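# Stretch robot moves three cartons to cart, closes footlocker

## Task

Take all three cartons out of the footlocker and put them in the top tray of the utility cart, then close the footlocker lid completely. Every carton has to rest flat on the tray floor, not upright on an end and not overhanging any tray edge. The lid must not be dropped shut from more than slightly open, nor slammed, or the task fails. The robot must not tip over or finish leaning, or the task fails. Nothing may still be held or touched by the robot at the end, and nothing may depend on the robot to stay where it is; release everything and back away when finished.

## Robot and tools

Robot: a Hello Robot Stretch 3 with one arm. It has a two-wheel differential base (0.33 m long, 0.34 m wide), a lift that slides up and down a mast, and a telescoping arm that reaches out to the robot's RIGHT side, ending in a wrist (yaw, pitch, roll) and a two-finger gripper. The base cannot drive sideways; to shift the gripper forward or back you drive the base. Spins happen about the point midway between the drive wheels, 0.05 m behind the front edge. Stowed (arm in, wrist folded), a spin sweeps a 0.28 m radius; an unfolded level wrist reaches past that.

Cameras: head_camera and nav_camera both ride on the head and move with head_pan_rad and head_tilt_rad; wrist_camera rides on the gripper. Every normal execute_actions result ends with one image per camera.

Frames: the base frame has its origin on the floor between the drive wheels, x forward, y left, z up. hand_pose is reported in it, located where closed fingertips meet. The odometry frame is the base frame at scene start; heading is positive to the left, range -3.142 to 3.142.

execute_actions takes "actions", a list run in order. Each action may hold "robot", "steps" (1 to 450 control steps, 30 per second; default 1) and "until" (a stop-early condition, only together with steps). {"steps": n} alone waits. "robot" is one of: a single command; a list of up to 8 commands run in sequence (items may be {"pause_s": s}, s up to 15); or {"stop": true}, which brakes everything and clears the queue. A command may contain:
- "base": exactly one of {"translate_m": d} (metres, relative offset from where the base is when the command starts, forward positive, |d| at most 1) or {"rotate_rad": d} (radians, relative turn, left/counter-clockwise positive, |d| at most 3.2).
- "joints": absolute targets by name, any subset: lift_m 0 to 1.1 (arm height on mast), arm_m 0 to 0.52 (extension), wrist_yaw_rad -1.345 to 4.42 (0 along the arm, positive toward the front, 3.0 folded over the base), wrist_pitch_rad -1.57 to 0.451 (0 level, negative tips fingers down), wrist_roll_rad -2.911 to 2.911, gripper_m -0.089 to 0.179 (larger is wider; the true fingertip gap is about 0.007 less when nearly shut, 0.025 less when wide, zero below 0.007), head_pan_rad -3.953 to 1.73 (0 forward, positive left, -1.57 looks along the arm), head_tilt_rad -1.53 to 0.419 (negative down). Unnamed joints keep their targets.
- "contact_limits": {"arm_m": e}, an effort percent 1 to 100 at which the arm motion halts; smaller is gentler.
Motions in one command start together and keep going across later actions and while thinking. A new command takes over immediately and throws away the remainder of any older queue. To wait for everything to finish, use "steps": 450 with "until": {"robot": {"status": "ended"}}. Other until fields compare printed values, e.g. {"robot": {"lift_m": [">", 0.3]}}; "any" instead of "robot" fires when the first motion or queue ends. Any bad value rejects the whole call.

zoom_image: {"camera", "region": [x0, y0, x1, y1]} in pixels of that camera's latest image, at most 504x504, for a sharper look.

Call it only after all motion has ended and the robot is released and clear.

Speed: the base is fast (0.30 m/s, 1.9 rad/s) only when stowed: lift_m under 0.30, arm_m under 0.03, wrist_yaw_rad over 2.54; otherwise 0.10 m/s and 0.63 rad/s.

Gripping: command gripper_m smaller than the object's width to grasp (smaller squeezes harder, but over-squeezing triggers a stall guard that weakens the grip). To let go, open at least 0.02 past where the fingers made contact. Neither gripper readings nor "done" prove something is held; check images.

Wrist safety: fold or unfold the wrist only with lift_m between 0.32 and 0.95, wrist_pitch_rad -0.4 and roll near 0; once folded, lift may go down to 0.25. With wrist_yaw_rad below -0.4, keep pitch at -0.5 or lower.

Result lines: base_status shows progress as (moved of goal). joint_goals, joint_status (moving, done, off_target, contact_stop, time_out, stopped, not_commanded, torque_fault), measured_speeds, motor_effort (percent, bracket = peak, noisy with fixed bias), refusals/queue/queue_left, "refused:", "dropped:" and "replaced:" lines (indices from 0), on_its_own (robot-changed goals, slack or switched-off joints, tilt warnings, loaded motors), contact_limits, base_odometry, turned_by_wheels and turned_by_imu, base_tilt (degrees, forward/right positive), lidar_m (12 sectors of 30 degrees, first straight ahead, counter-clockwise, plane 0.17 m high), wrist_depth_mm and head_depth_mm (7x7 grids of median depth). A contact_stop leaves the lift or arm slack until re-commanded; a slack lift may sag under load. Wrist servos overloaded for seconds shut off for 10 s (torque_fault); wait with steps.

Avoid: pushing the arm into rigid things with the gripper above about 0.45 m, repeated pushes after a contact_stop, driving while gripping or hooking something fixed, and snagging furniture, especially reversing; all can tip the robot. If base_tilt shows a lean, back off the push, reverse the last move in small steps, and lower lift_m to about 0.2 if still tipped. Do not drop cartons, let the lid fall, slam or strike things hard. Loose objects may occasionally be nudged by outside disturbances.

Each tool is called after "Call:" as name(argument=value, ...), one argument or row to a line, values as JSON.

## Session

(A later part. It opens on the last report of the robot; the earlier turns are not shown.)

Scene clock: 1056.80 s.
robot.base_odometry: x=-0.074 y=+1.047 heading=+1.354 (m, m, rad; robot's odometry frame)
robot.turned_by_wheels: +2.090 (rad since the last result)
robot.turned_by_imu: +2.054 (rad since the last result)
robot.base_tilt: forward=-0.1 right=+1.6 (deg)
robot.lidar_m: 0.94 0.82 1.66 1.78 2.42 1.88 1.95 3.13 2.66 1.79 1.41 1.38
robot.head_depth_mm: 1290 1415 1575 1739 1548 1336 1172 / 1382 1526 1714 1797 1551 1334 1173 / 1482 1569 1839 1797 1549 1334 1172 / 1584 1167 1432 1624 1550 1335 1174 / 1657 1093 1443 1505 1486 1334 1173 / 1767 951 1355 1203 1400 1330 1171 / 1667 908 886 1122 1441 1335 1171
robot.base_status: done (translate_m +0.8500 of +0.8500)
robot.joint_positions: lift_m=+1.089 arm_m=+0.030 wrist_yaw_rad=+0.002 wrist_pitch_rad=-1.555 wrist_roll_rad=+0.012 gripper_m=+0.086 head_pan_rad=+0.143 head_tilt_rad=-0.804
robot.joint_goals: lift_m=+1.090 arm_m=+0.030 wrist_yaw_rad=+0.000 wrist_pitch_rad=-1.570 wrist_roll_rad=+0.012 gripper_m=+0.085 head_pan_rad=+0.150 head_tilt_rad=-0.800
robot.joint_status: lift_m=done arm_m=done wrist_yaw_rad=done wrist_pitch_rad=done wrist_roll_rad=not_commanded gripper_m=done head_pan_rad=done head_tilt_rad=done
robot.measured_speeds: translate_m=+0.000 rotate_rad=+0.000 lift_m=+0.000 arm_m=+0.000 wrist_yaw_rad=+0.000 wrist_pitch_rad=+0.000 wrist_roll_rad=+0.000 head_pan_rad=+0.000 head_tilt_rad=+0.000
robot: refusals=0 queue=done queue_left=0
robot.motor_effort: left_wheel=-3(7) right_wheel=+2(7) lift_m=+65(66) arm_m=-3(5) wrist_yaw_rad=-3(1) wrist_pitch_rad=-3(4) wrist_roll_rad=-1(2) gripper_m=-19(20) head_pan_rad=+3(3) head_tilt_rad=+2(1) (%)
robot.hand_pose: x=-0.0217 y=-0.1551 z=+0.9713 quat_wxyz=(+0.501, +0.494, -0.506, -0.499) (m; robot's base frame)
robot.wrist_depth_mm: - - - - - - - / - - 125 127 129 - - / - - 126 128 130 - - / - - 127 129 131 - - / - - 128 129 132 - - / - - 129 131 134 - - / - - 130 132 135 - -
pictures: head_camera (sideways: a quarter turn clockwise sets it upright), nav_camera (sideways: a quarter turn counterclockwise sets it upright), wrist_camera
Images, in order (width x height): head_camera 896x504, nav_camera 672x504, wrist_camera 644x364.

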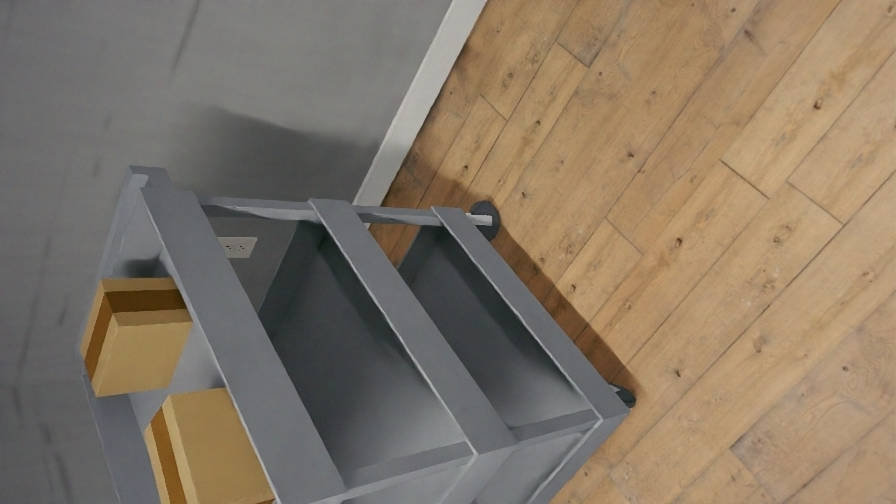

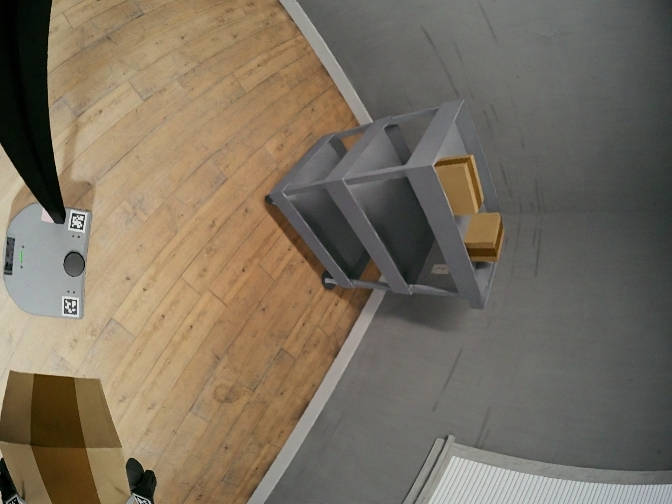

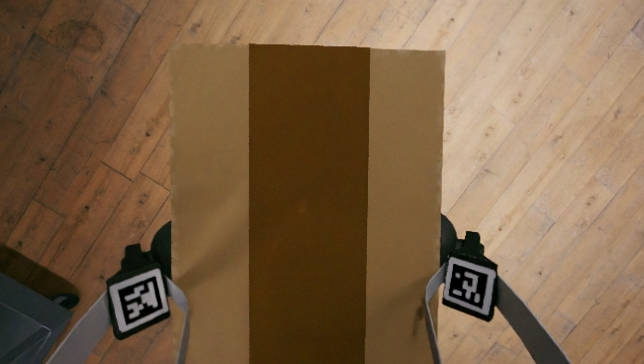

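Call:
execute_actions(
  actions=[
    {"robot":[{"base":{"rotate_rad":-0.122}},{"base":{"translate_m":0.72}},{"base":{"rotate_rad":2.707},"joints":{"head_pan_rad":-1.57,"head_tilt_rad":-0.75}}],"steps":450,"until":{"robot":{"status":"ended"}}},
    {"robot":{"joints":{"arm_m":0.47}},"steps":200,"until":{"robot":{"status":"ended"}}},
  ],
)

Scene clock: 1097.23 s.
robot.base_odometry: x=+0.165 y=+1.726 heading=-2.344 (m, m, rad; robot's odometry frame)
robot.turned_by_wheels: +2.585 (rad since the last result)
robot.turned_by_imu: +2.539 (rad since the last result)
robot.base_tilt: forward=-0.1 right=+1.7 (deg)
robot.lidar_m: 2.57 2.57 3.09 2.48 1.04 0.78 0.76 0.52 0.39 0.38 0.40 1.96
robot.head_depth_mm: 1135 1273 873 643 569 853 1020 / 1140 1273 890 753 569 853 1020 / 1144 1283 576 710 570 871 1017 / - 1319 560 688 570 870 1019 / 1135 1278 673 698 570 870 1016 / 1142 1276 723 688 571 870 958 / 1140 1274 1387 691 572 763 1169
robot.base_status: done (rotate_rad +2.7068 of +2.7070)
robot.joint_positions: lift_m=+1.089 arm_m=+0.470 wrist_yaw_rad=+0.001 wrist_pitch_rad=-1.561 wrist_roll_rad=+0.011 gripper_m=+0.086 head_pan_rad=-1.563 head_tilt_rad=-0.754
robot.joint_goals: lift_m=+1.090 arm_m=+0.470 wrist_yaw_rad=+0.000 wrist_pitch_rad=-1.570 wrist_roll_rad=+0.011 gripper_m=+0.085 head_pan_rad=-1.570 head_tilt_rad=-0.750
robot.joint_status: lift_m=done arm_m=done wrist_yaw_rad=done wrist_pitch_rad=done wrist_roll_rad=not_commanded gripper_m=done head_pan_rad=done head_tilt_rad=done
robot.measured_speeds: translate_m=+0.000 rotate_rad=+0.000 lift_m=+0.000 arm_m=+0.000 wrist_yaw_rad=+0.000 wrist_pitch_rad=+0.000 wrist_roll_rad=+0.000 head_pan_rad=+0.000 head_tilt_rad=+0.000
robot: refusals=0 queue=done queue_left=0
robot.motor_effort: left_wheel=-3(7) right_wheel=+3(8) lift_m=+65(66) arm_m=+3(4) wrist_yaw_rad=+0(2) wrist_pitch_rad=-1(3) wrist_roll_rad=-1(1) gripper_m=-20(19) head_pan_rad=-3(41) head_tilt_rad=+1(8) (%)
robot.hand_pose: x=-0.0216 y=-0.5930 z=+0.9714 quat_wxyz=(+0.500, +0.495, -0.505, -0.501) (m; robot's base frame)
robot.wrist_depth_mm: 195 196 304 311 316 321 325 / 198 200 134 135 138 330 333 / 201 204 133 134 137 312 225 / 208 209 132 133 136 292 230 / 270 215 131 132 134 275 236 / 318 336 130 131 133 258 244 / 304 351 129 130 132 379 368
pictures: head_camera (sideways: a quarter turn clockwise sets it upright), nav_camera (sideways: a quarter turn counterclockwise sets it upright), wrist_camera
Images, in order (width x height): head_camera 896x504, nav_camera 672x504, wrist_camera 644x364.

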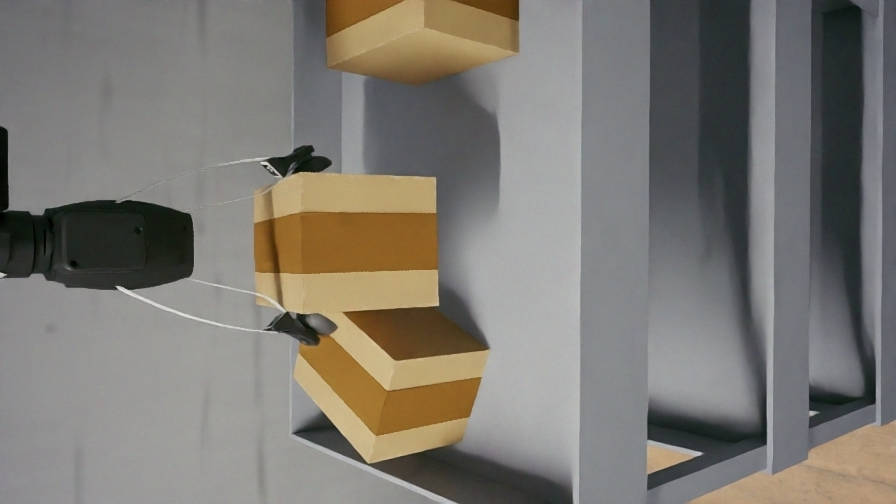

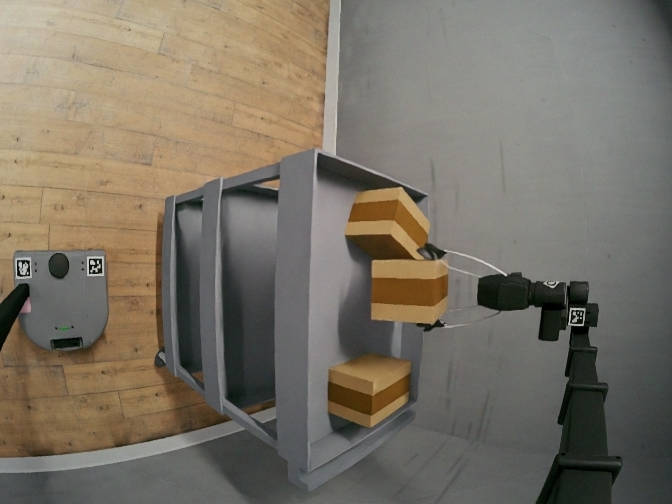

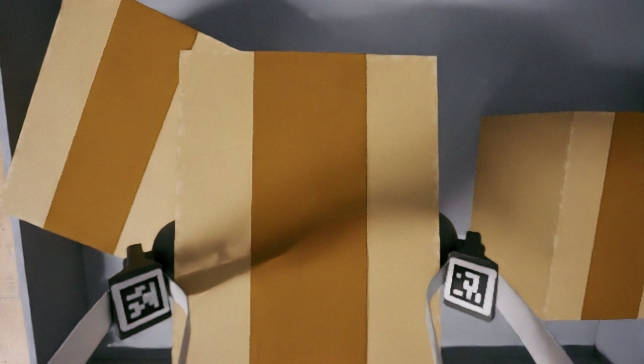

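Call:
execute_actions(
  actions=[
    {"robot":{"base":{"translate_m":-0.068},"joints":{"arm_m":0.43}},"steps":100,"until":{"robot":{"status":"ended"}}},
    {"robot":{"joints":{"lift_m":1.0}},"steps":100,"until":{"robot":{"status":"ended"}}},
  ],
)

Scene clock: 1107.43 s.
robot.base_odometry: x=+0.212 y=+1.774 heading=-2.344 (m, m, rad; robot's odometry frame)
robot.turned_by_wheels: +0.000 (rad since the last result)
robot.turned_by_imu: +0.002 (rad since the last result)
robot.base_tilt: forward=+0.0 right=+1.6 (deg)
robot.lidar_m: 2.63 2.64 3.11 2.28 0.95 0.71 0.69 0.73 0.39 0.38 0.40 1.96
robot.head_depth_mm: - 1317 869 625 620 854 875 / - 1270 872 638 620 854 1020 / - 1294 888 619 620 852 1018 / - - 670 598 619 852 1017 / 1136 1269 887 717 620 854 1018 / 1139 1272 723 698 618 854 1018 / 1140 1269 753 687 567 845 926
robot.base_status: done (translate_m -0.0680 of -0.0680)
robot.joint_positions: lift_m=+1.000 arm_m=+0.430 wrist_yaw_rad=+0.001 wrist_pitch_rad=-1.558 wrist_roll_rad=+0.011 gripper_m=+0.086 head_pan_rad=-1.563 head_tilt_rad=-0.754
robot.joint_goals: lift_m=+1.000 arm_m=+0.430 wrist_yaw_rad=+0.000 wrist_pitch_rad=-1.570 wrist_roll_rad=+0.011 gripper_m=+0.085 head_pan_rad=-1.570 head_tilt_rad=-0.750
robot.joint_status: lift_m=done arm_m=done wrist_yaw_rad=done wrist_pitch_rad=done wrist_roll_rad=not_commanded gripper_m=done head_pan_rad=done head_tilt_rad=done
robot.measured_speeds: translate_m=+0.000 rotate_rad=+0.000 lift_m=+0.000 arm_m=+0.000 wrist_yaw_rad=+0.000 wrist_pitch_rad=+0.000 wrist_roll_rad=+0.000 head_pan_rad=+0.000 head_tilt_rad=+0.000
robot: refusals=0 queue=done queue_left=0
robot.motor_effort: left_wheel=-3(8) right_wheel=+2(6) lift_m=+31(65) arm_m=-3(4) wrist_yaw_rad=-1(1) wrist_pitch_rad=-3(5) wrist_roll_rad=-1(1) gripper_m=-19(20) head_pan_rad=-3(3) head_tilt_rad=+2(2) (%)
robot.hand_pose: x=-0.0216 y=-0.5545 z=+0.8825 quat_wxyz=(+0.501, +0.494, -0.506, -0.500) (m; robot's base frame)
robot.wrist_depth_mm: 159 208 226 228 233 234 130 / 173 210 120 122 124 189 131 / 190 232 122 123 126 189 134 / 208 238 125 126 129 187 137 / 243 245 126 128 131 182 141 / 249 249 130 131 134 165 145 / 254 260 132 134 137 280 148
pictures: head_camera (sideways: a quarter turn clockwise sets it upright), nav_camera (sideways: a quarter turn counterclockwise sets it upright), wrist_camera
Images, in order (width x height): head_camera 896x504, nav_camera 672x504, wrist_camera 644x364.

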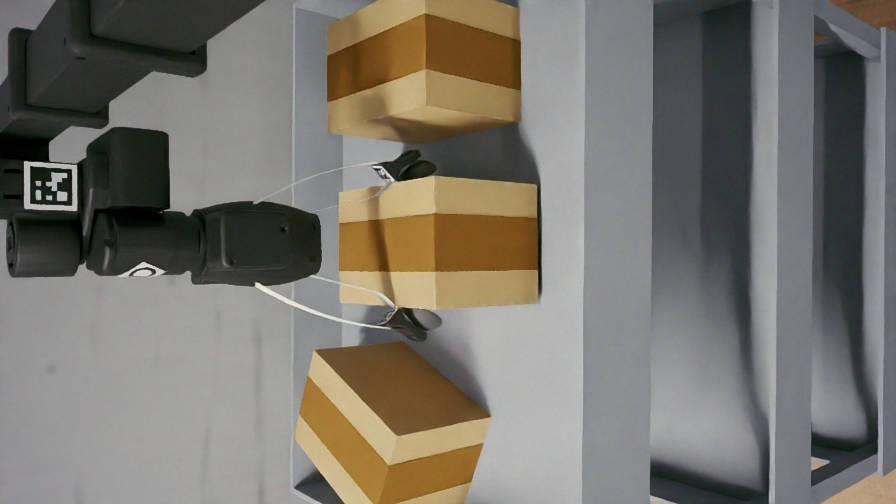

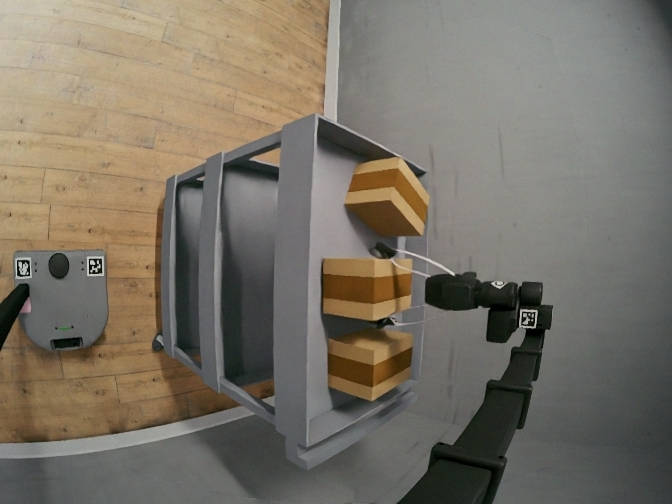

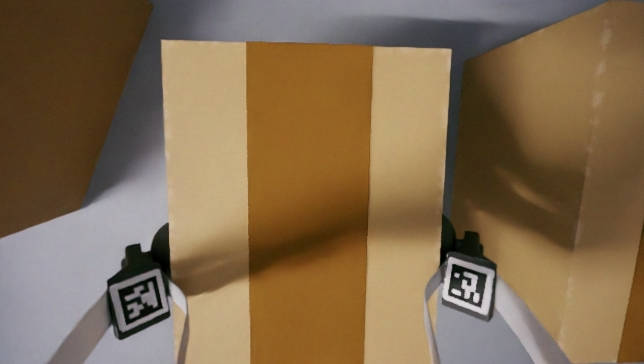

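Call:
execute_actions(
  actions=[
    {"robot":{"joints":{"lift_m":0.996}},"steps":30,"until":{"robot":{"status":"ended"}}},
    {"robot":{"joints":{"gripper_m":0.14}},"steps":60,"until":{"robot":{"status":"ended"}}},
    {"robot":{"joints":{"lift_m":1.075}},"steps":60,"until":{"robot":{"status":"ended"}}},
    {"robot":{"joints":{"arm_m":0.0}},"steps":100,"until":{"robot":{"arm_m":["<",0.2]}}},
  ],
)

Scene clock: 1117.73 s.
robot.base_odometry: x=+0.212 y=+1.774 heading=-2.344 (m, m, rad; robot's odometry frame)
robot.turned_by_wheels: +0.000 (rad since the last result)
robot.turned_by_imu: +0.002 (rad since the last result)
robot.base_tilt: forward=-0.1 right=+1.7 (deg)
robot.lidar_m: 2.63 2.64 3.11 2.28 0.95 0.71 0.69 0.73 0.39 0.38 0.40 1.96
robot.head_depth_mm: - 1300 871 625 620 856 876 / - 1309 872 640 564 852 1022 / - - - 690 619 854 1019 / 1109 - - 598 619 852 1020 / 1137 1270 888 729 566 853 1021 / 1137 1270 724 699 619 853 1020 / 1135 1275 753 688 567 846 943
robot.base_status: done (translate_m -0.0680 of -0.0680)
robot.joint_positions: lift_m=+1.074 arm_m=+0.196 wrist_yaw_rad=+0.001 wrist_pitch_rad=-1.561 wrist_roll_rad=+0.011 gripper_m=+0.140 head_pan_rad=-1.563 head_tilt_rad=-0.754
robot.joint_goals: lift_m=+1.075 arm_m=+0.000 wrist_yaw_rad=+0.000 wrist_pitch_rad=-1.570 wrist_roll_rad=+0.011 gripper_m=+0.140 head_pan_rad=-1.570 head_tilt_rad=-0.750
robot.joint_status: lift_m=done arm_m=moving wrist_yaw_rad=done wrist_pitch_rad=done wrist_roll_rad=not_commanded gripper_m=done head_pan_rad=done head_tilt_rad=done
robot.measured_speeds: translate_m=+0.000 rotate_rad=+0.000 lift_m=+0.000 arm_m=-0.140 wrist_yaw_rad=+0.000 wrist_pitch_rad=+0.000 wrist_roll_rad=+0.000 head_pan_rad=+0.000 head_tilt_rad=+0.000
robot: refusals=0 queue=running queue_left=0
robot.motor_effort: left_wheel=-3(3) right_wheel=+2(2) lift_m=+56(59) arm_m=-4(5) wrist_yaw_rad=-1(1) wrist_pitch_rad=-1(3) wrist_roll_rad=-1(1) gripper_m=+1(78) head_pan_rad=-3(3) head_tilt_rad=+1(2) (%)
robot.hand_pose: x=-0.0216 y=-0.3193 z=+0.9567 quat_wxyz=(+0.500, +0.495, -0.505, -0.501) (m; robot's base frame)
robot.wrist_depth_mm: 286 288 295 299 303 307 309 / 292 298 302 305 309 316 313 / - - - 312 318 323 312 / - - - - - - 724 / - - - - - - 713 / - - - - - 877 715 / - - - - - - 677
pictures: head_camera (sideways: a quarter turn clockwise sets it upright), nav_camera (sideways: a quarter turn counterclockwise sets it upright), wrist_camera
Images, in order (width x height): head_camera 896x504, nav_camera 672x504, wrist_camera 644x364.

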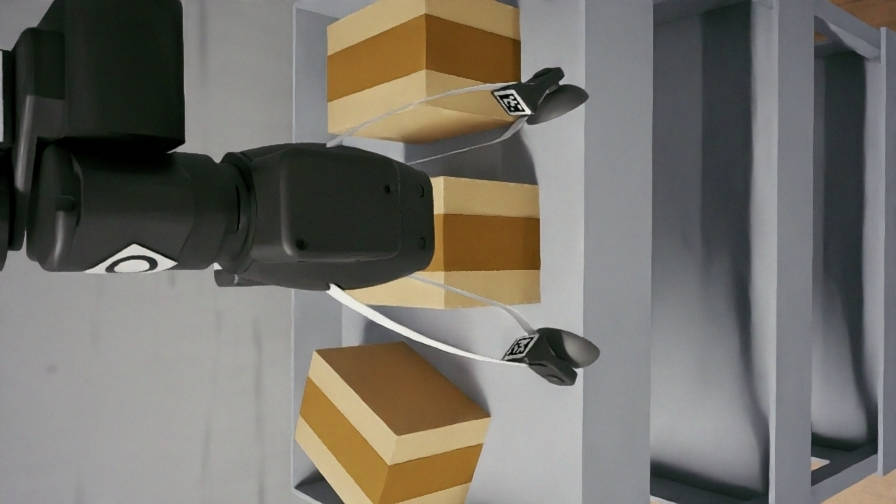

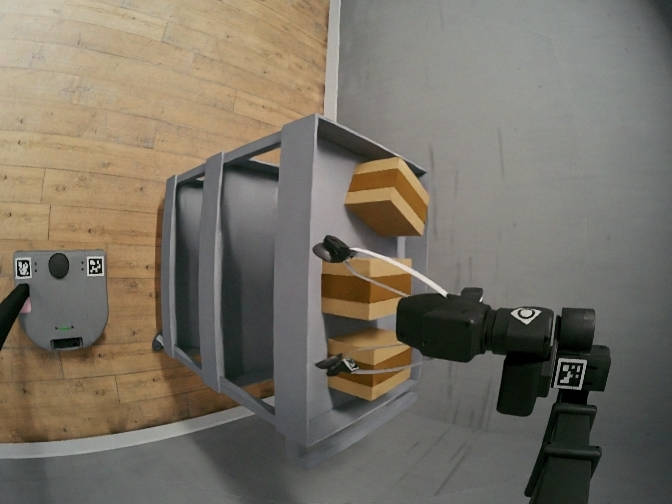

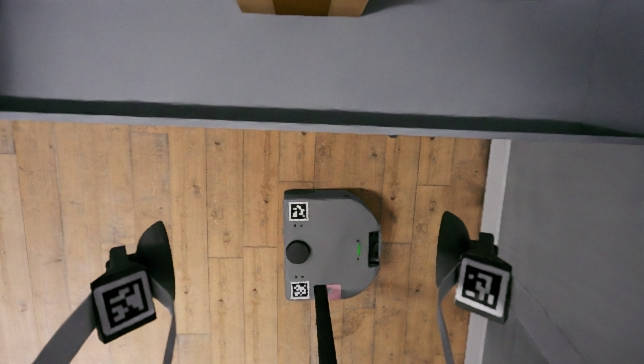

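Call:
execute_actions(
  actions=[
    {"robot":{"base":{"rotate_rad":0.48},"joints":{"lift_m":0.6,"wrist_yaw_rad":1.6,"head_pan_rad":0.0,"head_tilt_rad":-0.9,"gripper_m":0.11}},"steps":70,"until":{"robot":{"base_status":"done"}}},
    {"robot":{"base":{"translate_m":1.0},"joints":{"wrist_pitch_rad":-0.4}},"steps":60,"until":{"robot":{"lift_m":["<",0.9],"wrist_pitch_rad":[">",-0.5]}}},
    {"robot":{"joints":{"wrist_yaw_rad":2.8,"lift_m":0.35}},"steps":150,"until":{"robot":{"wrist_yaw_rad":[">",2.6]}}},
    {"robot":{"joints":{"lift_m":0.28}},"steps":300,"until":{"robot":{"base_status":"done"}}},
    {"robot":{"base":{"translate_m":1.0}},"steps":300,"until":{"robot":{"status":"ended"}}},
  ],
)

Scene clock: 1145.57 s.
robot.base_odometry: x=-0.367 y=-0.140 heading=-1.865 (m, m, rad; robot's odometry frame)
robot.turned_by_wheels: +0.480 (rad since the last result)
robot.turned_by_imu: +0.477 (rad since the last result)
robot.base_tilt: forward=+0.0 right=+1.7 (deg)
robot.lidar_m: 0.81 1.91 2.46 2.18 2.48 2.41 1.96 2.00 2.30 1.93 0.83 0.79
robot.head_depth_mm: 1172 1248 1392 1562 1251 1283 1146 / 1212 1304 1454 1610 1305 1279 1145 / 1264 1364 1515 1659 1376 1278 1142 / 1337 1517 1614 1490 1427 1280 1139 / 1419 1633 1888 1424 1455 1278 1146 / 1494 1733 1945 1675 1456 1276 1143 / 1578 1848 2016 1691 1451 1276 1140
robot.base_status: done (translate_m +1.0000 of +1.0000)
robot.joint_positions: lift_m=+0.281 arm_m=+0.000 wrist_yaw_rad=+2.798 wrist_pitch_rad=-0.418 wrist_roll_rad=+0.011 gripper_m=+0.110 head_pan_rad=-0.007 head_tilt_rad=-0.890
robot.joint_goals: lift_m=+0.280 arm_m=+0.000 wrist_yaw_rad=+2.800 wrist_pitch_rad=-0.400 wrist_roll_rad=+0.011 gripper_m=+0.110 head_pan_rad=+0.000 head_tilt_rad=-0.900
robot.joint_status: lift_m=done arm_m=done wrist_yaw_rad=done wrist_pitch_rad=done wrist_roll_rad=not_commanded gripper_m=done head_pan_rad=done head_tilt_rad=done
robot.measured_speeds: translate_m=+0.000 rotate_rad=+0.000 lift_m=+0.000 arm_m=+0.000 wrist_yaw_rad=+0.000 wrist_pitch_rad=+0.000 wrist_roll_rad=+0.000 head_pan_rad=+0.000 head_tilt_rad=+0.000
robot: refusals=0 queue=done queue_left=0
robot.motor_effort: left_wheel=-3(7) right_wheel=+2(8) lift_m=+25(55) arm_m=-3(1) wrist_yaw_rad=+2(2) wrist_pitch_rad=+7(9) wrist_roll_rad=-1(1) gripper_m=+0(82) head_pan_rad=+3(40) head_tilt_rad=-4(17) (%)
robot.hand_pose: x=+0.0543 y=+0.0660 z=+0.2932 quat_wxyz=(+0.263, +0.710, +0.025, +0.653) (m; robot's base frame)
robot.wrist_depth_mm: - - - - - - - / - - - - - - - / - 934 940 956 928 932 934 / - 728 722 725 715 714 722 / - 611 588 581 612 584 594 / 476 - 512 500 487 491 488 / 433 - - 424 421 421 422
pictures: head_camera (sideways: a quarter turn clockwise sets it upright), nav_camera (sideways: a quarter turn counterclockwise sets it upright), wrist_camera
Images, in order (width x height): head_camera 896x504, nav_camera 672x504, wrist_camera 644x364.

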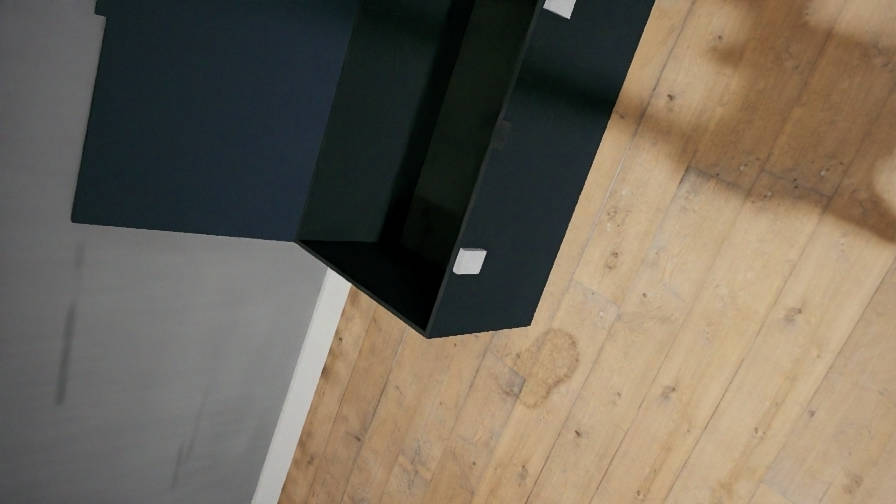

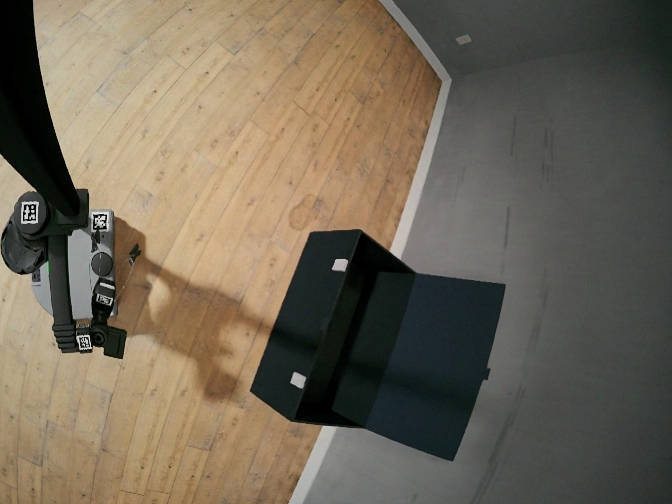

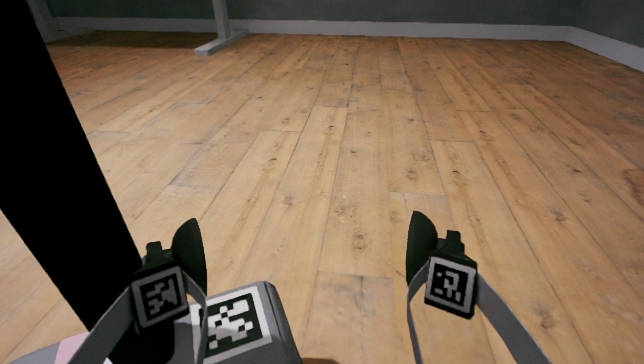

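Call:
execute_actions(
  actions=[
    {"robot":[{"base":{"rotate_rad":-0.13}},{"base":{"translate_m":0.5}}],"steps":300,"until":{"robot":{"status":"ended"}}},
    {"robot":{"base":{"rotate_rad":1.304},"joints":{"lift_m":0.92,"head_pan_rad":-1.57,"head_tilt_rad":-0.7}},"steps":150,"until":{"robot":{"lift_m":[">",0.6]}}},
    {"robot":{"joints":{"wrist_yaw_rad":0.0}},"steps":150,"until":{"robot":{"wrist_yaw_rad":["<",1.0]}}},
    {"robot":{"joints":{"wrist_pitch_rad":-0.9,"wrist_roll_rad":1.57,"arm_m":0.4}},"steps":200,"until":{"robot":{"status":"ended"}}},
  ],
)

Scene clock: 1181.37 s.
robot.base_odometry: x=-0.572 y=-0.596 heading=-0.691 (m, m, rad; robot's odometry frame)
robot.turned_by_wheels: +1.174 (rad since the last result)
robot.turned_by_imu: +1.154 (rad since the last result)
robot.base_tilt: forward=+0.0 right=+1.7 (deg)
robot.lidar_m: 2.28 2.24 2.89 2.86 2.57 2.53 2.49 0.43 0.33 0.32 0.34 1.44
robot.head_depth_mm: 738 816 - - 1076 1242 1201 / 744 797 957 976 1081 1239 1200 / 747 802 - 977 1086 1254 1202 / 752 814 - 984 1091 1255 1200 / 756 841 944 985 1096 1259 1199 / 761 847 951 985 1098 1266 1201 / 766 852 958 1005 1231 1196 1052
robot.base_status: done (rotate_rad +1.3039 of +1.3040)
robot.joint_positions: lift_m=+0.919 arm_m=+0.400 wrist_yaw_rad=+0.001 wrist_pitch_rad=-0.906 wrist_roll_rad=+1.567 gripper_m=+0.110 head_pan_rad=-1.563 head_tilt_rad=-0.704
robot.joint_goals: lift_m=+0.920 arm_m=+0.400 wrist_yaw_rad=+0.000 wrist_pitch_rad=-0.900 wrist_roll_rad=+1.570 gripper_m=+0.110 head_pan_rad=-1.570 head_tilt_rad=-0.700
robot.joint_status: lift_m=done arm_m=done wrist_yaw_rad=done wrist_pitch_rad=done wrist_roll_rad=done gripper_m=done head_pan_rad=done head_tilt_rad=done
robot.measured_speeds: translate_m=+0.000 rotate_rad=+0.000 lift_m=+0.000 arm_m=+0.000 wrist_yaw_rad=+0.000 wrist_pitch_rad=+0.000 wrist_roll_rad=+0.000 head_pan_rad=+0.000 head_tilt_rad=+0.000
robot: refusals=0 queue=done queue_left=0
robot.motor_effort: left_wheel=-3(8) right_wheel=+2(9) lift_m=+56(56) arm_m=+3(3) wrist_yaw_rad=-1(4) wrist_pitch_rad=+3(7) wrist_roll_rad=+1(2) gripper_m=+0(0) head_pan_rad=-3(40) head_tilt_rad=+1(15) (%)
robot.hand_pose: x=-0.0214 y=-0.6834 z=+0.8414 quat_wxyz=(+0.002, +0.001, -0.899, -0.438) (m; robot's base frame)
robot.wrist_depth_mm: 228 269 291 362 505 742 667 / 233 278 298 374 528 770 691 / 240 287 306 395 565 795 697 / 248 299 326 410 593 794 701 / 255 302 341 433 590 826 722 / 262 297 352 451 609 798 709 / 268 346 375 481 - 661 605
pictures: head_camera (sideways: a quarter turn clockwise sets it upright), nav_camera (sideways: a quarter turn counterclockwise sets it upright), wrist_camera
Images, in order (width x height): head_camera 896x504, nav_camera 672x504, wrist_camera 644x364.

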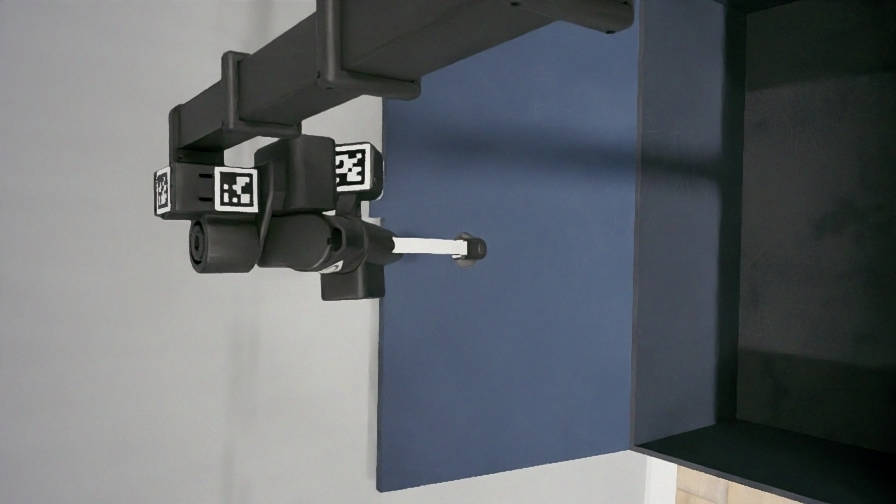

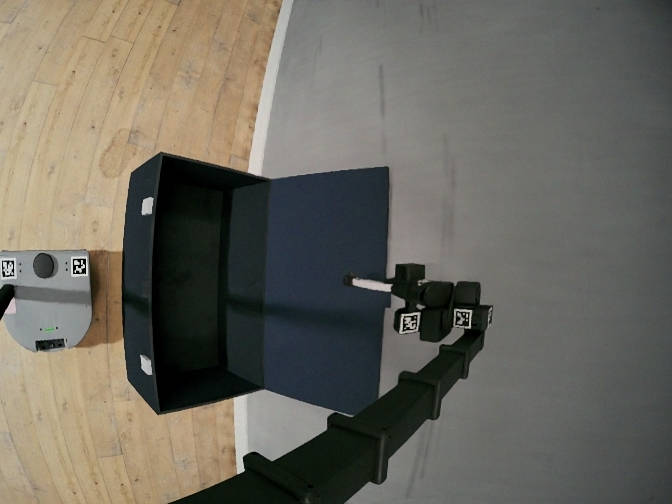

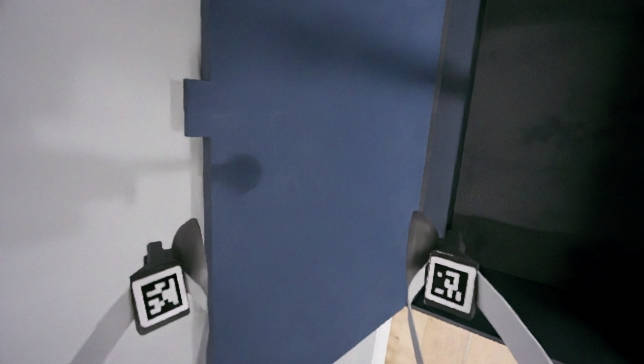

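Call:
execute_actions(
  actions=[
    {"robot":{"base":{"translate_m":-0.07},"joints":{"arm_m":0.5}},"steps":200,"until":{"robot":{"status":"ended"}}},
  ],
)

Scene clock: 1194.07 s.
robot.base_odometry: x=-0.626 y=-0.551 heading=-0.691 (m, m, rad; robot's odometry frame)
robot.turned_by_wheels: +0.000 (rad since the last result)
robot.turned_by_imu: +0.001 (rad since the last result)
robot.base_tilt: forward=+0.0 right=+1.6 (deg)
robot.lidar_m: 2.34 2.31 2.88 2.87 2.59 2.45 2.42 0.43 0.33 0.32 0.34 0.49
robot.head_depth_mm: 730 808 - - 1093 1168 1154 / 735 790 928 971 1079 1237 1201 / 740 - 952 974 1080 1239 1202 / 745 816 950 985 1086 1245 1205 / 750 831 940 978 1086 1256 1197 / 756 840 945 983 1090 1263 1194 / 761 845 953 985 1097 1197 1175
robot.base_status: done (translate_m -0.0700 of -0.0700)
robot.joint_positions: lift_m=+0.919 arm_m=+0.500 wrist_yaw_rad=+0.001 wrist_pitch_rad=-0.907 wrist_roll_rad=+1.567 gripper_m=+0.110 head_pan_rad=-1.563 head_tilt_rad=-0.704
robot.joint_goals: lift_m=+0.920 arm_m=+0.500 wrist_yaw_rad=+0.000 wrist_pitch_rad=-0.900 wrist_roll_rad=+1.570 gripper_m=+0.110 head_pan_rad=-1.570 head_tilt_rad=-0.700
robot.joint_status: lift_m=done arm_m=done wrist_yaw_rad=done wrist_pitch_rad=done wrist_roll_rad=done gripper_m=done head_pan_rad=done head_tilt_rad=done
robot.measured_speeds: translate_m=+0.000 rotate_rad=+0.000 lift_m=+0.000 arm_m=+0.000 wrist_yaw_rad=+0.000 wrist_pitch_rad=+0.000 wrist_roll_rad=+0.000 head_pan_rad=+0.000 head_tilt_rad=+0.000
robot: refusals=0 queue=done queue_left=0
robot.motor_effort: left_wheel=-2(7) right_wheel=+2(4) lift_m=+56(56) arm_m=+3(3) wrist_yaw_rad=-2(1) wrist_pitch_rad=+3(2) wrist_roll_rad=+1(1) gripper_m=+0(0) head_pan_rad=-3(3) head_tilt_rad=+3(2) (%)
robot.hand_pose: x=-0.0214 y=-0.7834 z=+0.8414 quat_wxyz=(+0.002, +0.001, -0.899, -0.438) (m; robot's base frame)
robot.wrist_depth_mm: 149 175 222 236 313 505 675 / 153 180 231 246 334 528 694 / 158 186 241 259 351 701 691 / 162 192 251 261 376 769 709 / 167 196 265 272 368 788 713 / 172 192 287 285 382 811 733 / 176 226 296 299 473 673 695
pictures: head_camera (sideways: a quarter turn clockwise sets it upright), nav_camera (sideways: a quarter turn counterclockwise sets it upright), wrist_camera
Images, in order (width x height): head_camera 896x504, nav_camera 672x504, wrist_camera 644x364.

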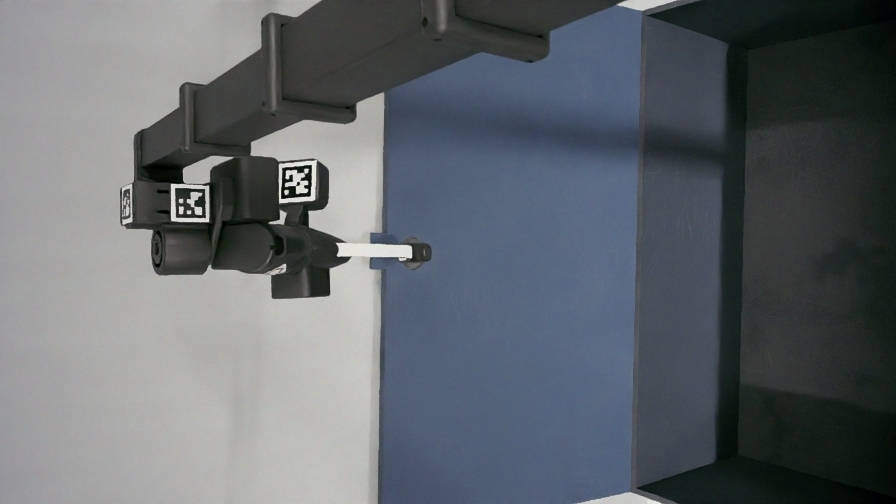

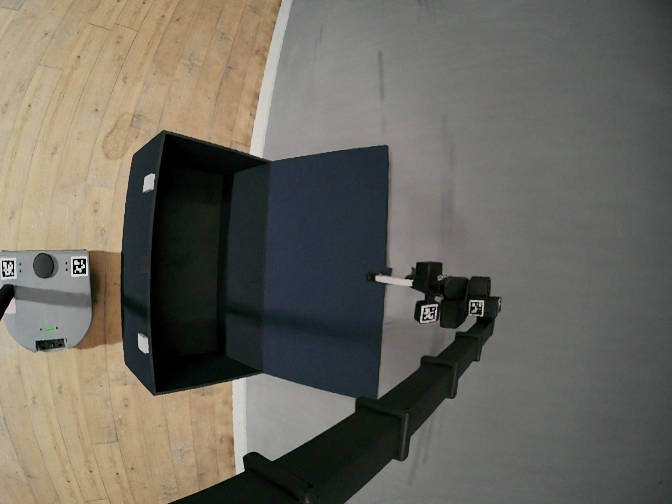

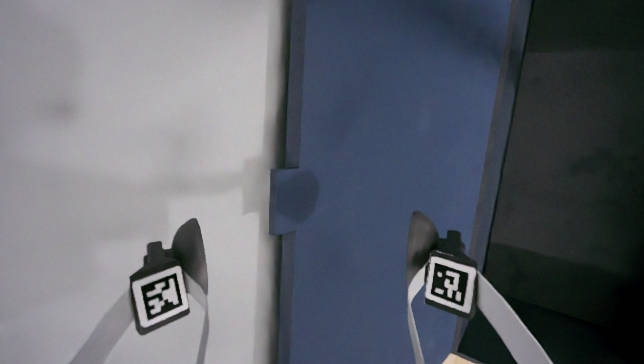

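Call:
execute_actions(
  actions=[
    {"robot":{"joints":{"arm_m":0.52,"gripper_m":0.13,"lift_m":0.87}},"steps":200,"until":{"robot":{"status":"ended"}}},
  ],
)

Scene clock: 1219.30 s.
robot.base_odometry: x=-0.626 y=-0.551 heading=-0.691 (m, m, rad; robot's odometry frame)
robot.turned_by_wheels: +0.000 (rad since the last result)
robot.turned_by_imu: +0.001 (rad since the last result)
robot.base_tilt: forward=-0.1 right=+1.7 (deg)
robot.lidar_m: 2.34 2.31 2.88 2.88 2.59 2.45 2.42 0.42 0.33 0.32 0.34 0.49
robot.head_depth_mm: 729 808 893 - - 1229 1157 / 735 809 - 987 1083 1232 1203 / 741 797 953 972 1081 1241 1205 / 745 815 - 983 1083 1247 1199 / 749 832 936 978 1090 1255 1203 / 755 837 943 984 1093 1260 1203 / 759 844 952 985 1099 1193 1178
robot.base_status: done (translate_m -0.0700 of -0.0700)
robot.joint_positions: lift_m=+0.871 arm_m=+0.518 wrist_yaw_rad=+0.001 wrist_pitch_rad=-0.907 wrist_roll_rad=+1.567 gripper_m=+0.130 head_pan_rad=-1.563 head_tilt_rad=-0.704
robot.joint_goals: lift_m=+0.870 arm_m=+0.520 wrist_yaw_rad=+0.000 wrist_pitch_rad=-0.900 wrist_roll_rad=+1.570 gripper_m=+0.130 head_pan_rad=-1.570 head_tilt_rad=-0.700
robot.joint_status: lift_m=done arm_m=done wrist_yaw_rad=done wrist_pitch_rad=done wrist_roll_rad=done gripper_m=done head_pan_rad=done head_tilt_rad=done
robot.measured_speeds: translate_m=+0.000 rotate_rad=+0.000 lift_m=+0.000 arm_m=+0.000 wrist_yaw_rad=+0.000 wrist_pitch_rad=+0.000 wrist_roll_rad=+0.000 head_pan_rad=+0.000 head_tilt_rad=+0.000
robot: refusals=0 queue=done queue_left=0
robot.motor_effort: left_wheel=-3(2) right_wheel=+2(2) lift_m=+24(57) arm_m=+3(6) wrist_yaw_rad=-1(2) wrist_pitch_rad=+3(3) wrist_roll_rad=+1(1) gripper_m=+0(74) head_pan_rad=-3(3) head_tilt_rad=+1(1) (%)
robot.hand_pose: x=-0.0214 y=-0.8016 z=+0.7924 quat_wxyz=(+0.002, +0.001, -0.899, -0.438) (m; robot's base frame)
robot.wrist_depth_mm: 137 158 193 193 269 435 638 / 140 164 202 201 283 465 649 / 143 169 207 211 303 499 654 / 148 175 205 220 319 694 677 / 152 174 211 231 322 746 687 / 157 - 228 244 344 759 687 / 156 201 239 257 399 637 681
pictures: head_camera (sideways: a quarter turn clockwise sets it upright), nav_camera (sideways: a quarter turn counterclockwise sets it upright), wrist_camera
Images, in order (width x height): head_camera 896x504, nav_camera 672x504, wrist_camera 644x364.

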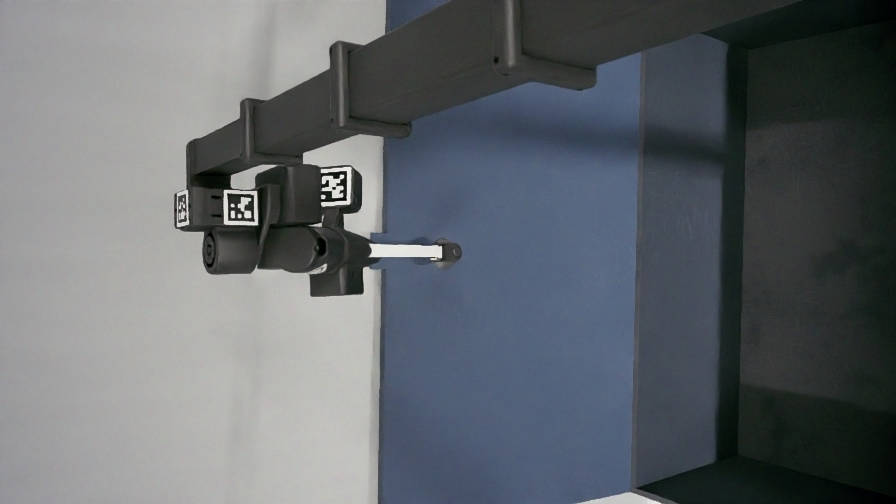

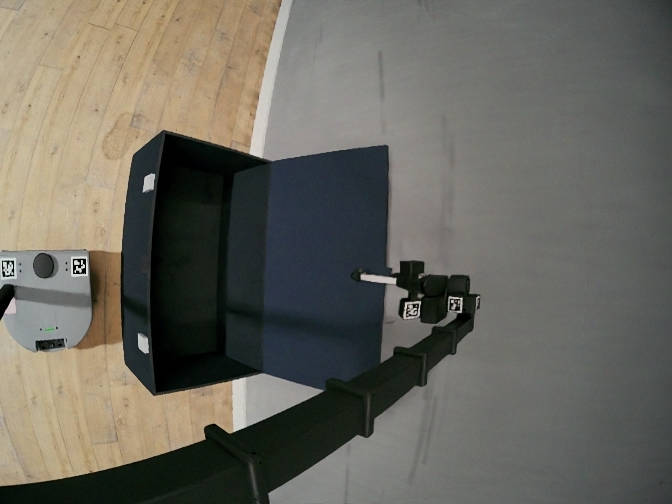

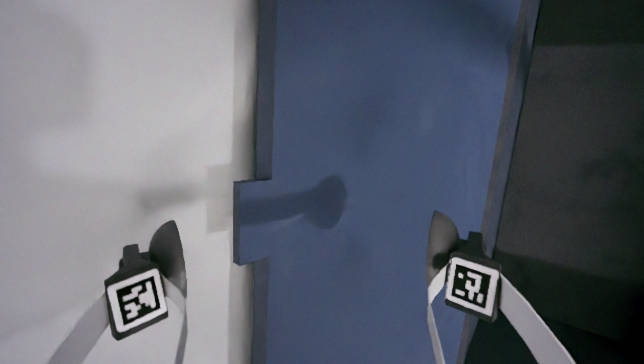

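Call:
execute_actions(
  actions=[
    {"robot":{"joints":{"gripper_m":0.137,"lift_m":0.832}},"steps":200,"until":{"robot":{"status":"ended"}}},
  ],
)

Scene clock: 1228.40 s.
robot.base_odometry: x=-0.626 y=-0.551 heading=-0.691 (m, m, rad; robot's odometry frame)
robot.turned_by_wheels: +0.000 (rad since the last result)
robot.turned_by_imu: +0.001 (rad since the last result)
robot.base_tilt: forward=+0.0 right=+1.7 (deg)
robot.lidar_m: 2.34 2.31 2.88 2.88 2.59 2.45 2.42 0.43 0.33 0.32 0.34 0.49
robot.head_depth_mm: 731 811 908 955 - - 1177 / 735 814 889 - 1080 1236 1205 / 741 808 - 975 1082 1242 1198 / 746 822 - 977 1083 1249 1197 / 750 832 938 978 1091 1251 1201 / 755 839 944 981 1093 1260 1197 / 758 846 952 982 1097 1194 1178
robot.base_status: done (translate_m -0.0700 of -0.0700)
robot.joint_positions: lift_m=+0.833 arm_m=+0.518 wrist_yaw_rad=+0.001 wrist_pitch_rad=-0.906 wrist_roll_rad=+1.567 gripper_m=+0.137 head_pan_rad=-1.563 head_tilt_rad=-0.704
robot.joint_goals: lift_m=+0.832 arm_m=+0.520 wrist_yaw_rad=+0.000 wrist_pitch_rad=-0.900 wrist_roll_rad=+1.570 gripper_m=+0.137 head_pan_rad=-1.570 head_tilt_rad=-0.700
robot.joint_status: lift_m=done arm_m=done wrist_yaw_rad=done wrist_pitch_rad=done wrist_roll_rad=done gripper_m=done head_pan_rad=done head_tilt_rad=done
robot.measured_speeds: translate_m=+0.000 rotate_rad=+0.000 lift_m=+0.000 arm_m=+0.000 wrist_yaw_rad=+0.000 wrist_pitch_rad=+0.000 wrist_roll_rad=+0.000 head_pan_rad=+0.000 head_tilt_rad=+0.000
robot: refusals=0 queue=done queue_left=0
robot.motor_effort: left_wheel=-2(3) right_wheel=+2(2) lift_m=+23(26) arm_m=+3(3) wrist_yaw_rad=-1(2) wrist_pitch_rad=+2(3) wrist_roll_rad=+1(1) gripper_m=+0(39) head_pan_rad=-4(3) head_tilt_rad=+2(2) (%)
robot.hand_pose: x=-0.0214 y=-0.8017 z=+0.7545 quat_wxyz=(+0.002, +0.001, -0.899, -0.438) (m; robot's base frame)
robot.wrist_depth_mm: 137 158 151 186 256 410 610 / 139 164 157 194 271 450 616 / 143 169 163 202 289 492 634 / 147 172 167 212 308 689 645 / 152 170 167 222 314 715 645 / 156 - 180 234 338 729 665 / - 197 195 246 375 649 663
pictures: head_camera (sideways: a quarter turn clockwise sets it upright), nav_camera (sideways: a quarter turn counterclockwise sets it upright), wrist_camera
Images, in order (width x height): head_camera 896x504, nav_camera 672x504, wrist_camera 644x364.

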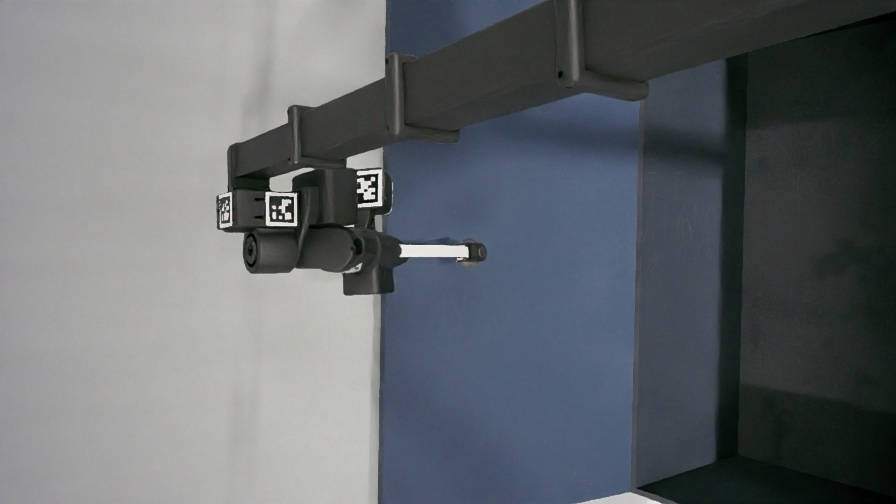

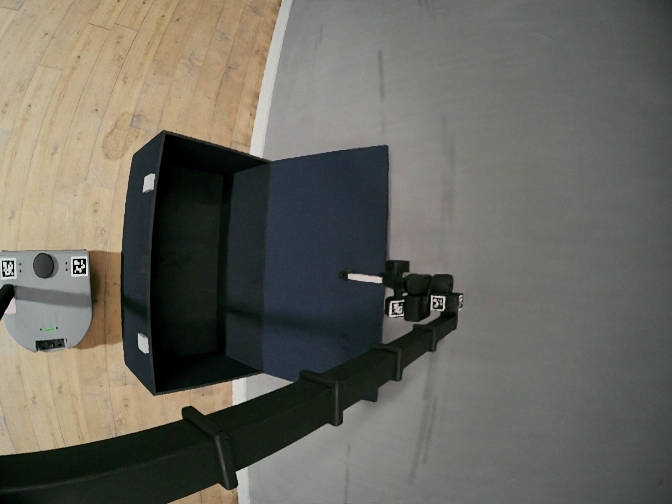

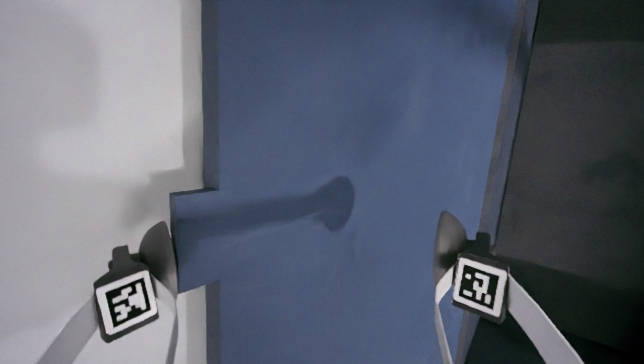

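Call:
execute_actions(
  actions=[
    {"robot":{"joints":{"arm_m":0.49,"lift_m":0.836}},"steps":200,"until":{"robot":{"status":"ended"}}},
  ],
)

Scene clock: 1234.97 s.
robot.base_odometry: x=-0.626 y=-0.551 heading=-0.691 (m, m, rad; robot's odometry frame)
robot.turned_by_wheels: +0.000 (rad since the last result)
robot.turned_by_imu: +0.001 (rad since the last result)
robot.base_tilt: forward=-0.1 right=+1.7 (deg)
robot.lidar_m: 2.34 2.31 2.89 2.88 2.58 2.45 2.42 0.43 0.33 0.32 0.34 0.48
robot.head_depth_mm: 731 809 907 955 - - 1178 / 736 816 884 - 1077 1241 1201 / 740 810 - 977 1085 1241 1199 / 744 827 - 979 1083 1244 1200 / 749 833 935 979 1087 1253 1206 / 755 839 943 982 1092 1261 1198 / 760 846 952 984 1097 1196 1181
robot.base_status: done (translate_m -0.0700 of -0.0700)
robot.joint_positions: lift_m=+0.836 arm_m=+0.490 wrist_yaw_rad=+0.001 wrist_pitch_rad=-0.892 wrist_roll_rad=+1.567 gripper_m=+0.137 head_pan_rad=-1.563 head_tilt_rad=-0.704
robot.joint_goals: lift_m=+0.836 arm_m=+0.490 wrist_yaw_rad=+0.000 wrist_pitch_rad=-0.900 wrist_roll_rad=+1.570 gripper_m=+0.137 head_pan_rad=-1.570 head_tilt_rad=-0.700
robot.joint_status: lift_m=done arm_m=done wrist_yaw_rad=done wrist_pitch_rad=done wrist_roll_rad=done gripper_m=done head_pan_rad=done head_tilt_rad=done
robot.measured_speeds: translate_m=+0.000 rotate_rad=+0.000 lift_m=+0.000 arm_m=+0.000 wrist_yaw_rad=+0.000 wrist_pitch_rad=+0.000 wrist_roll_rad=+0.000 head_pan_rad=+0.000 head_tilt_rad=+0.000
robot: refusals=0 queue=done queue_left=0
robot.motor_effort: left_wheel=-3(2) right_wheel=+2(2) lift_m=+54(55) arm_m=-4(5) wrist_yaw_rad=-1(2) wrist_pitch_rad=-3(3) wrist_roll_rad=+1(1) gripper_m=-2(2) head_pan_rad=-3(3) head_tilt_rad=+2(2) (%)
robot.hand_pose: x=-0.0214 y=-0.7772 z=+0.7594 quat_wxyz=(+0.002, +0.001, -0.902, -0.432) (m; robot's base frame)
robot.wrist_depth_mm: 154 180 171 216 296 442 614 / 159 187 176 226 314 515 623 / 163 192 183 236 332 651 631 / 169 194 190 247 353 694 640 / 173 190 196 260 361 723 665 / 178 - 207 274 391 731 668 / - 229 221 287 429 653 672
pictures: head_camera (sideways: a quarter turn clockwise sets it upright), nav_camera (sideways: a quarter turn counterclockwise sets it upright), wrist_camera
Images, in order (width x height): head_camera 896x504, nav_camera 672x504, wrist_camera 644x364.

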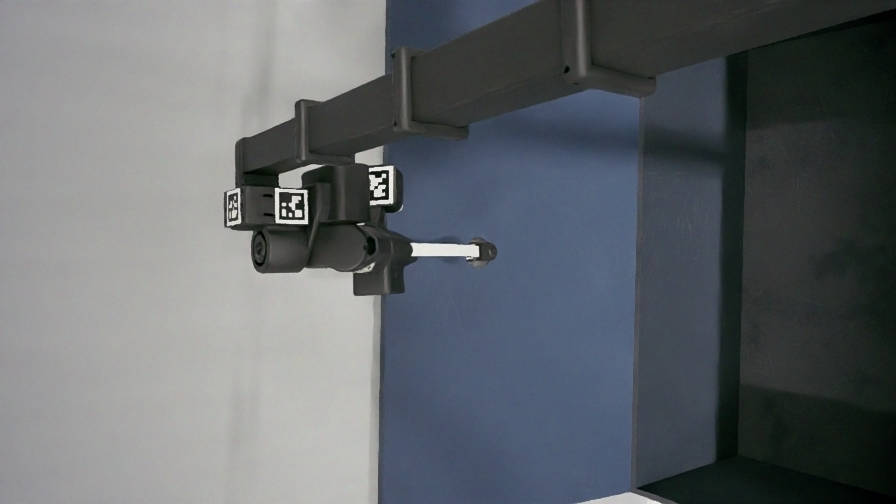

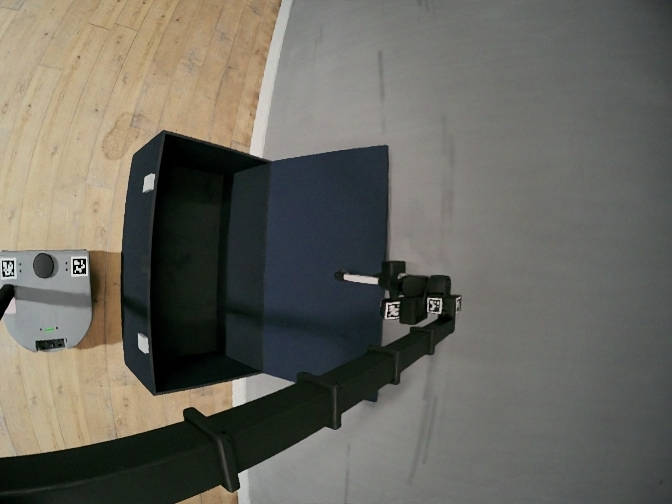

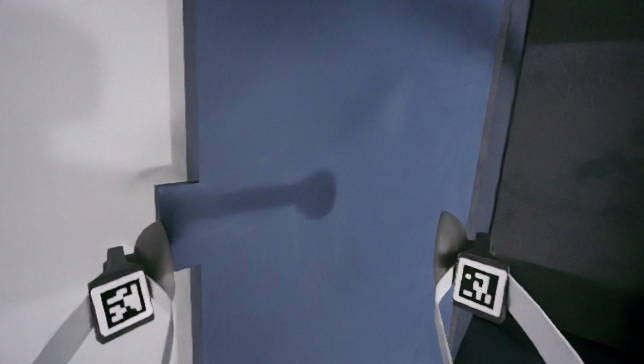

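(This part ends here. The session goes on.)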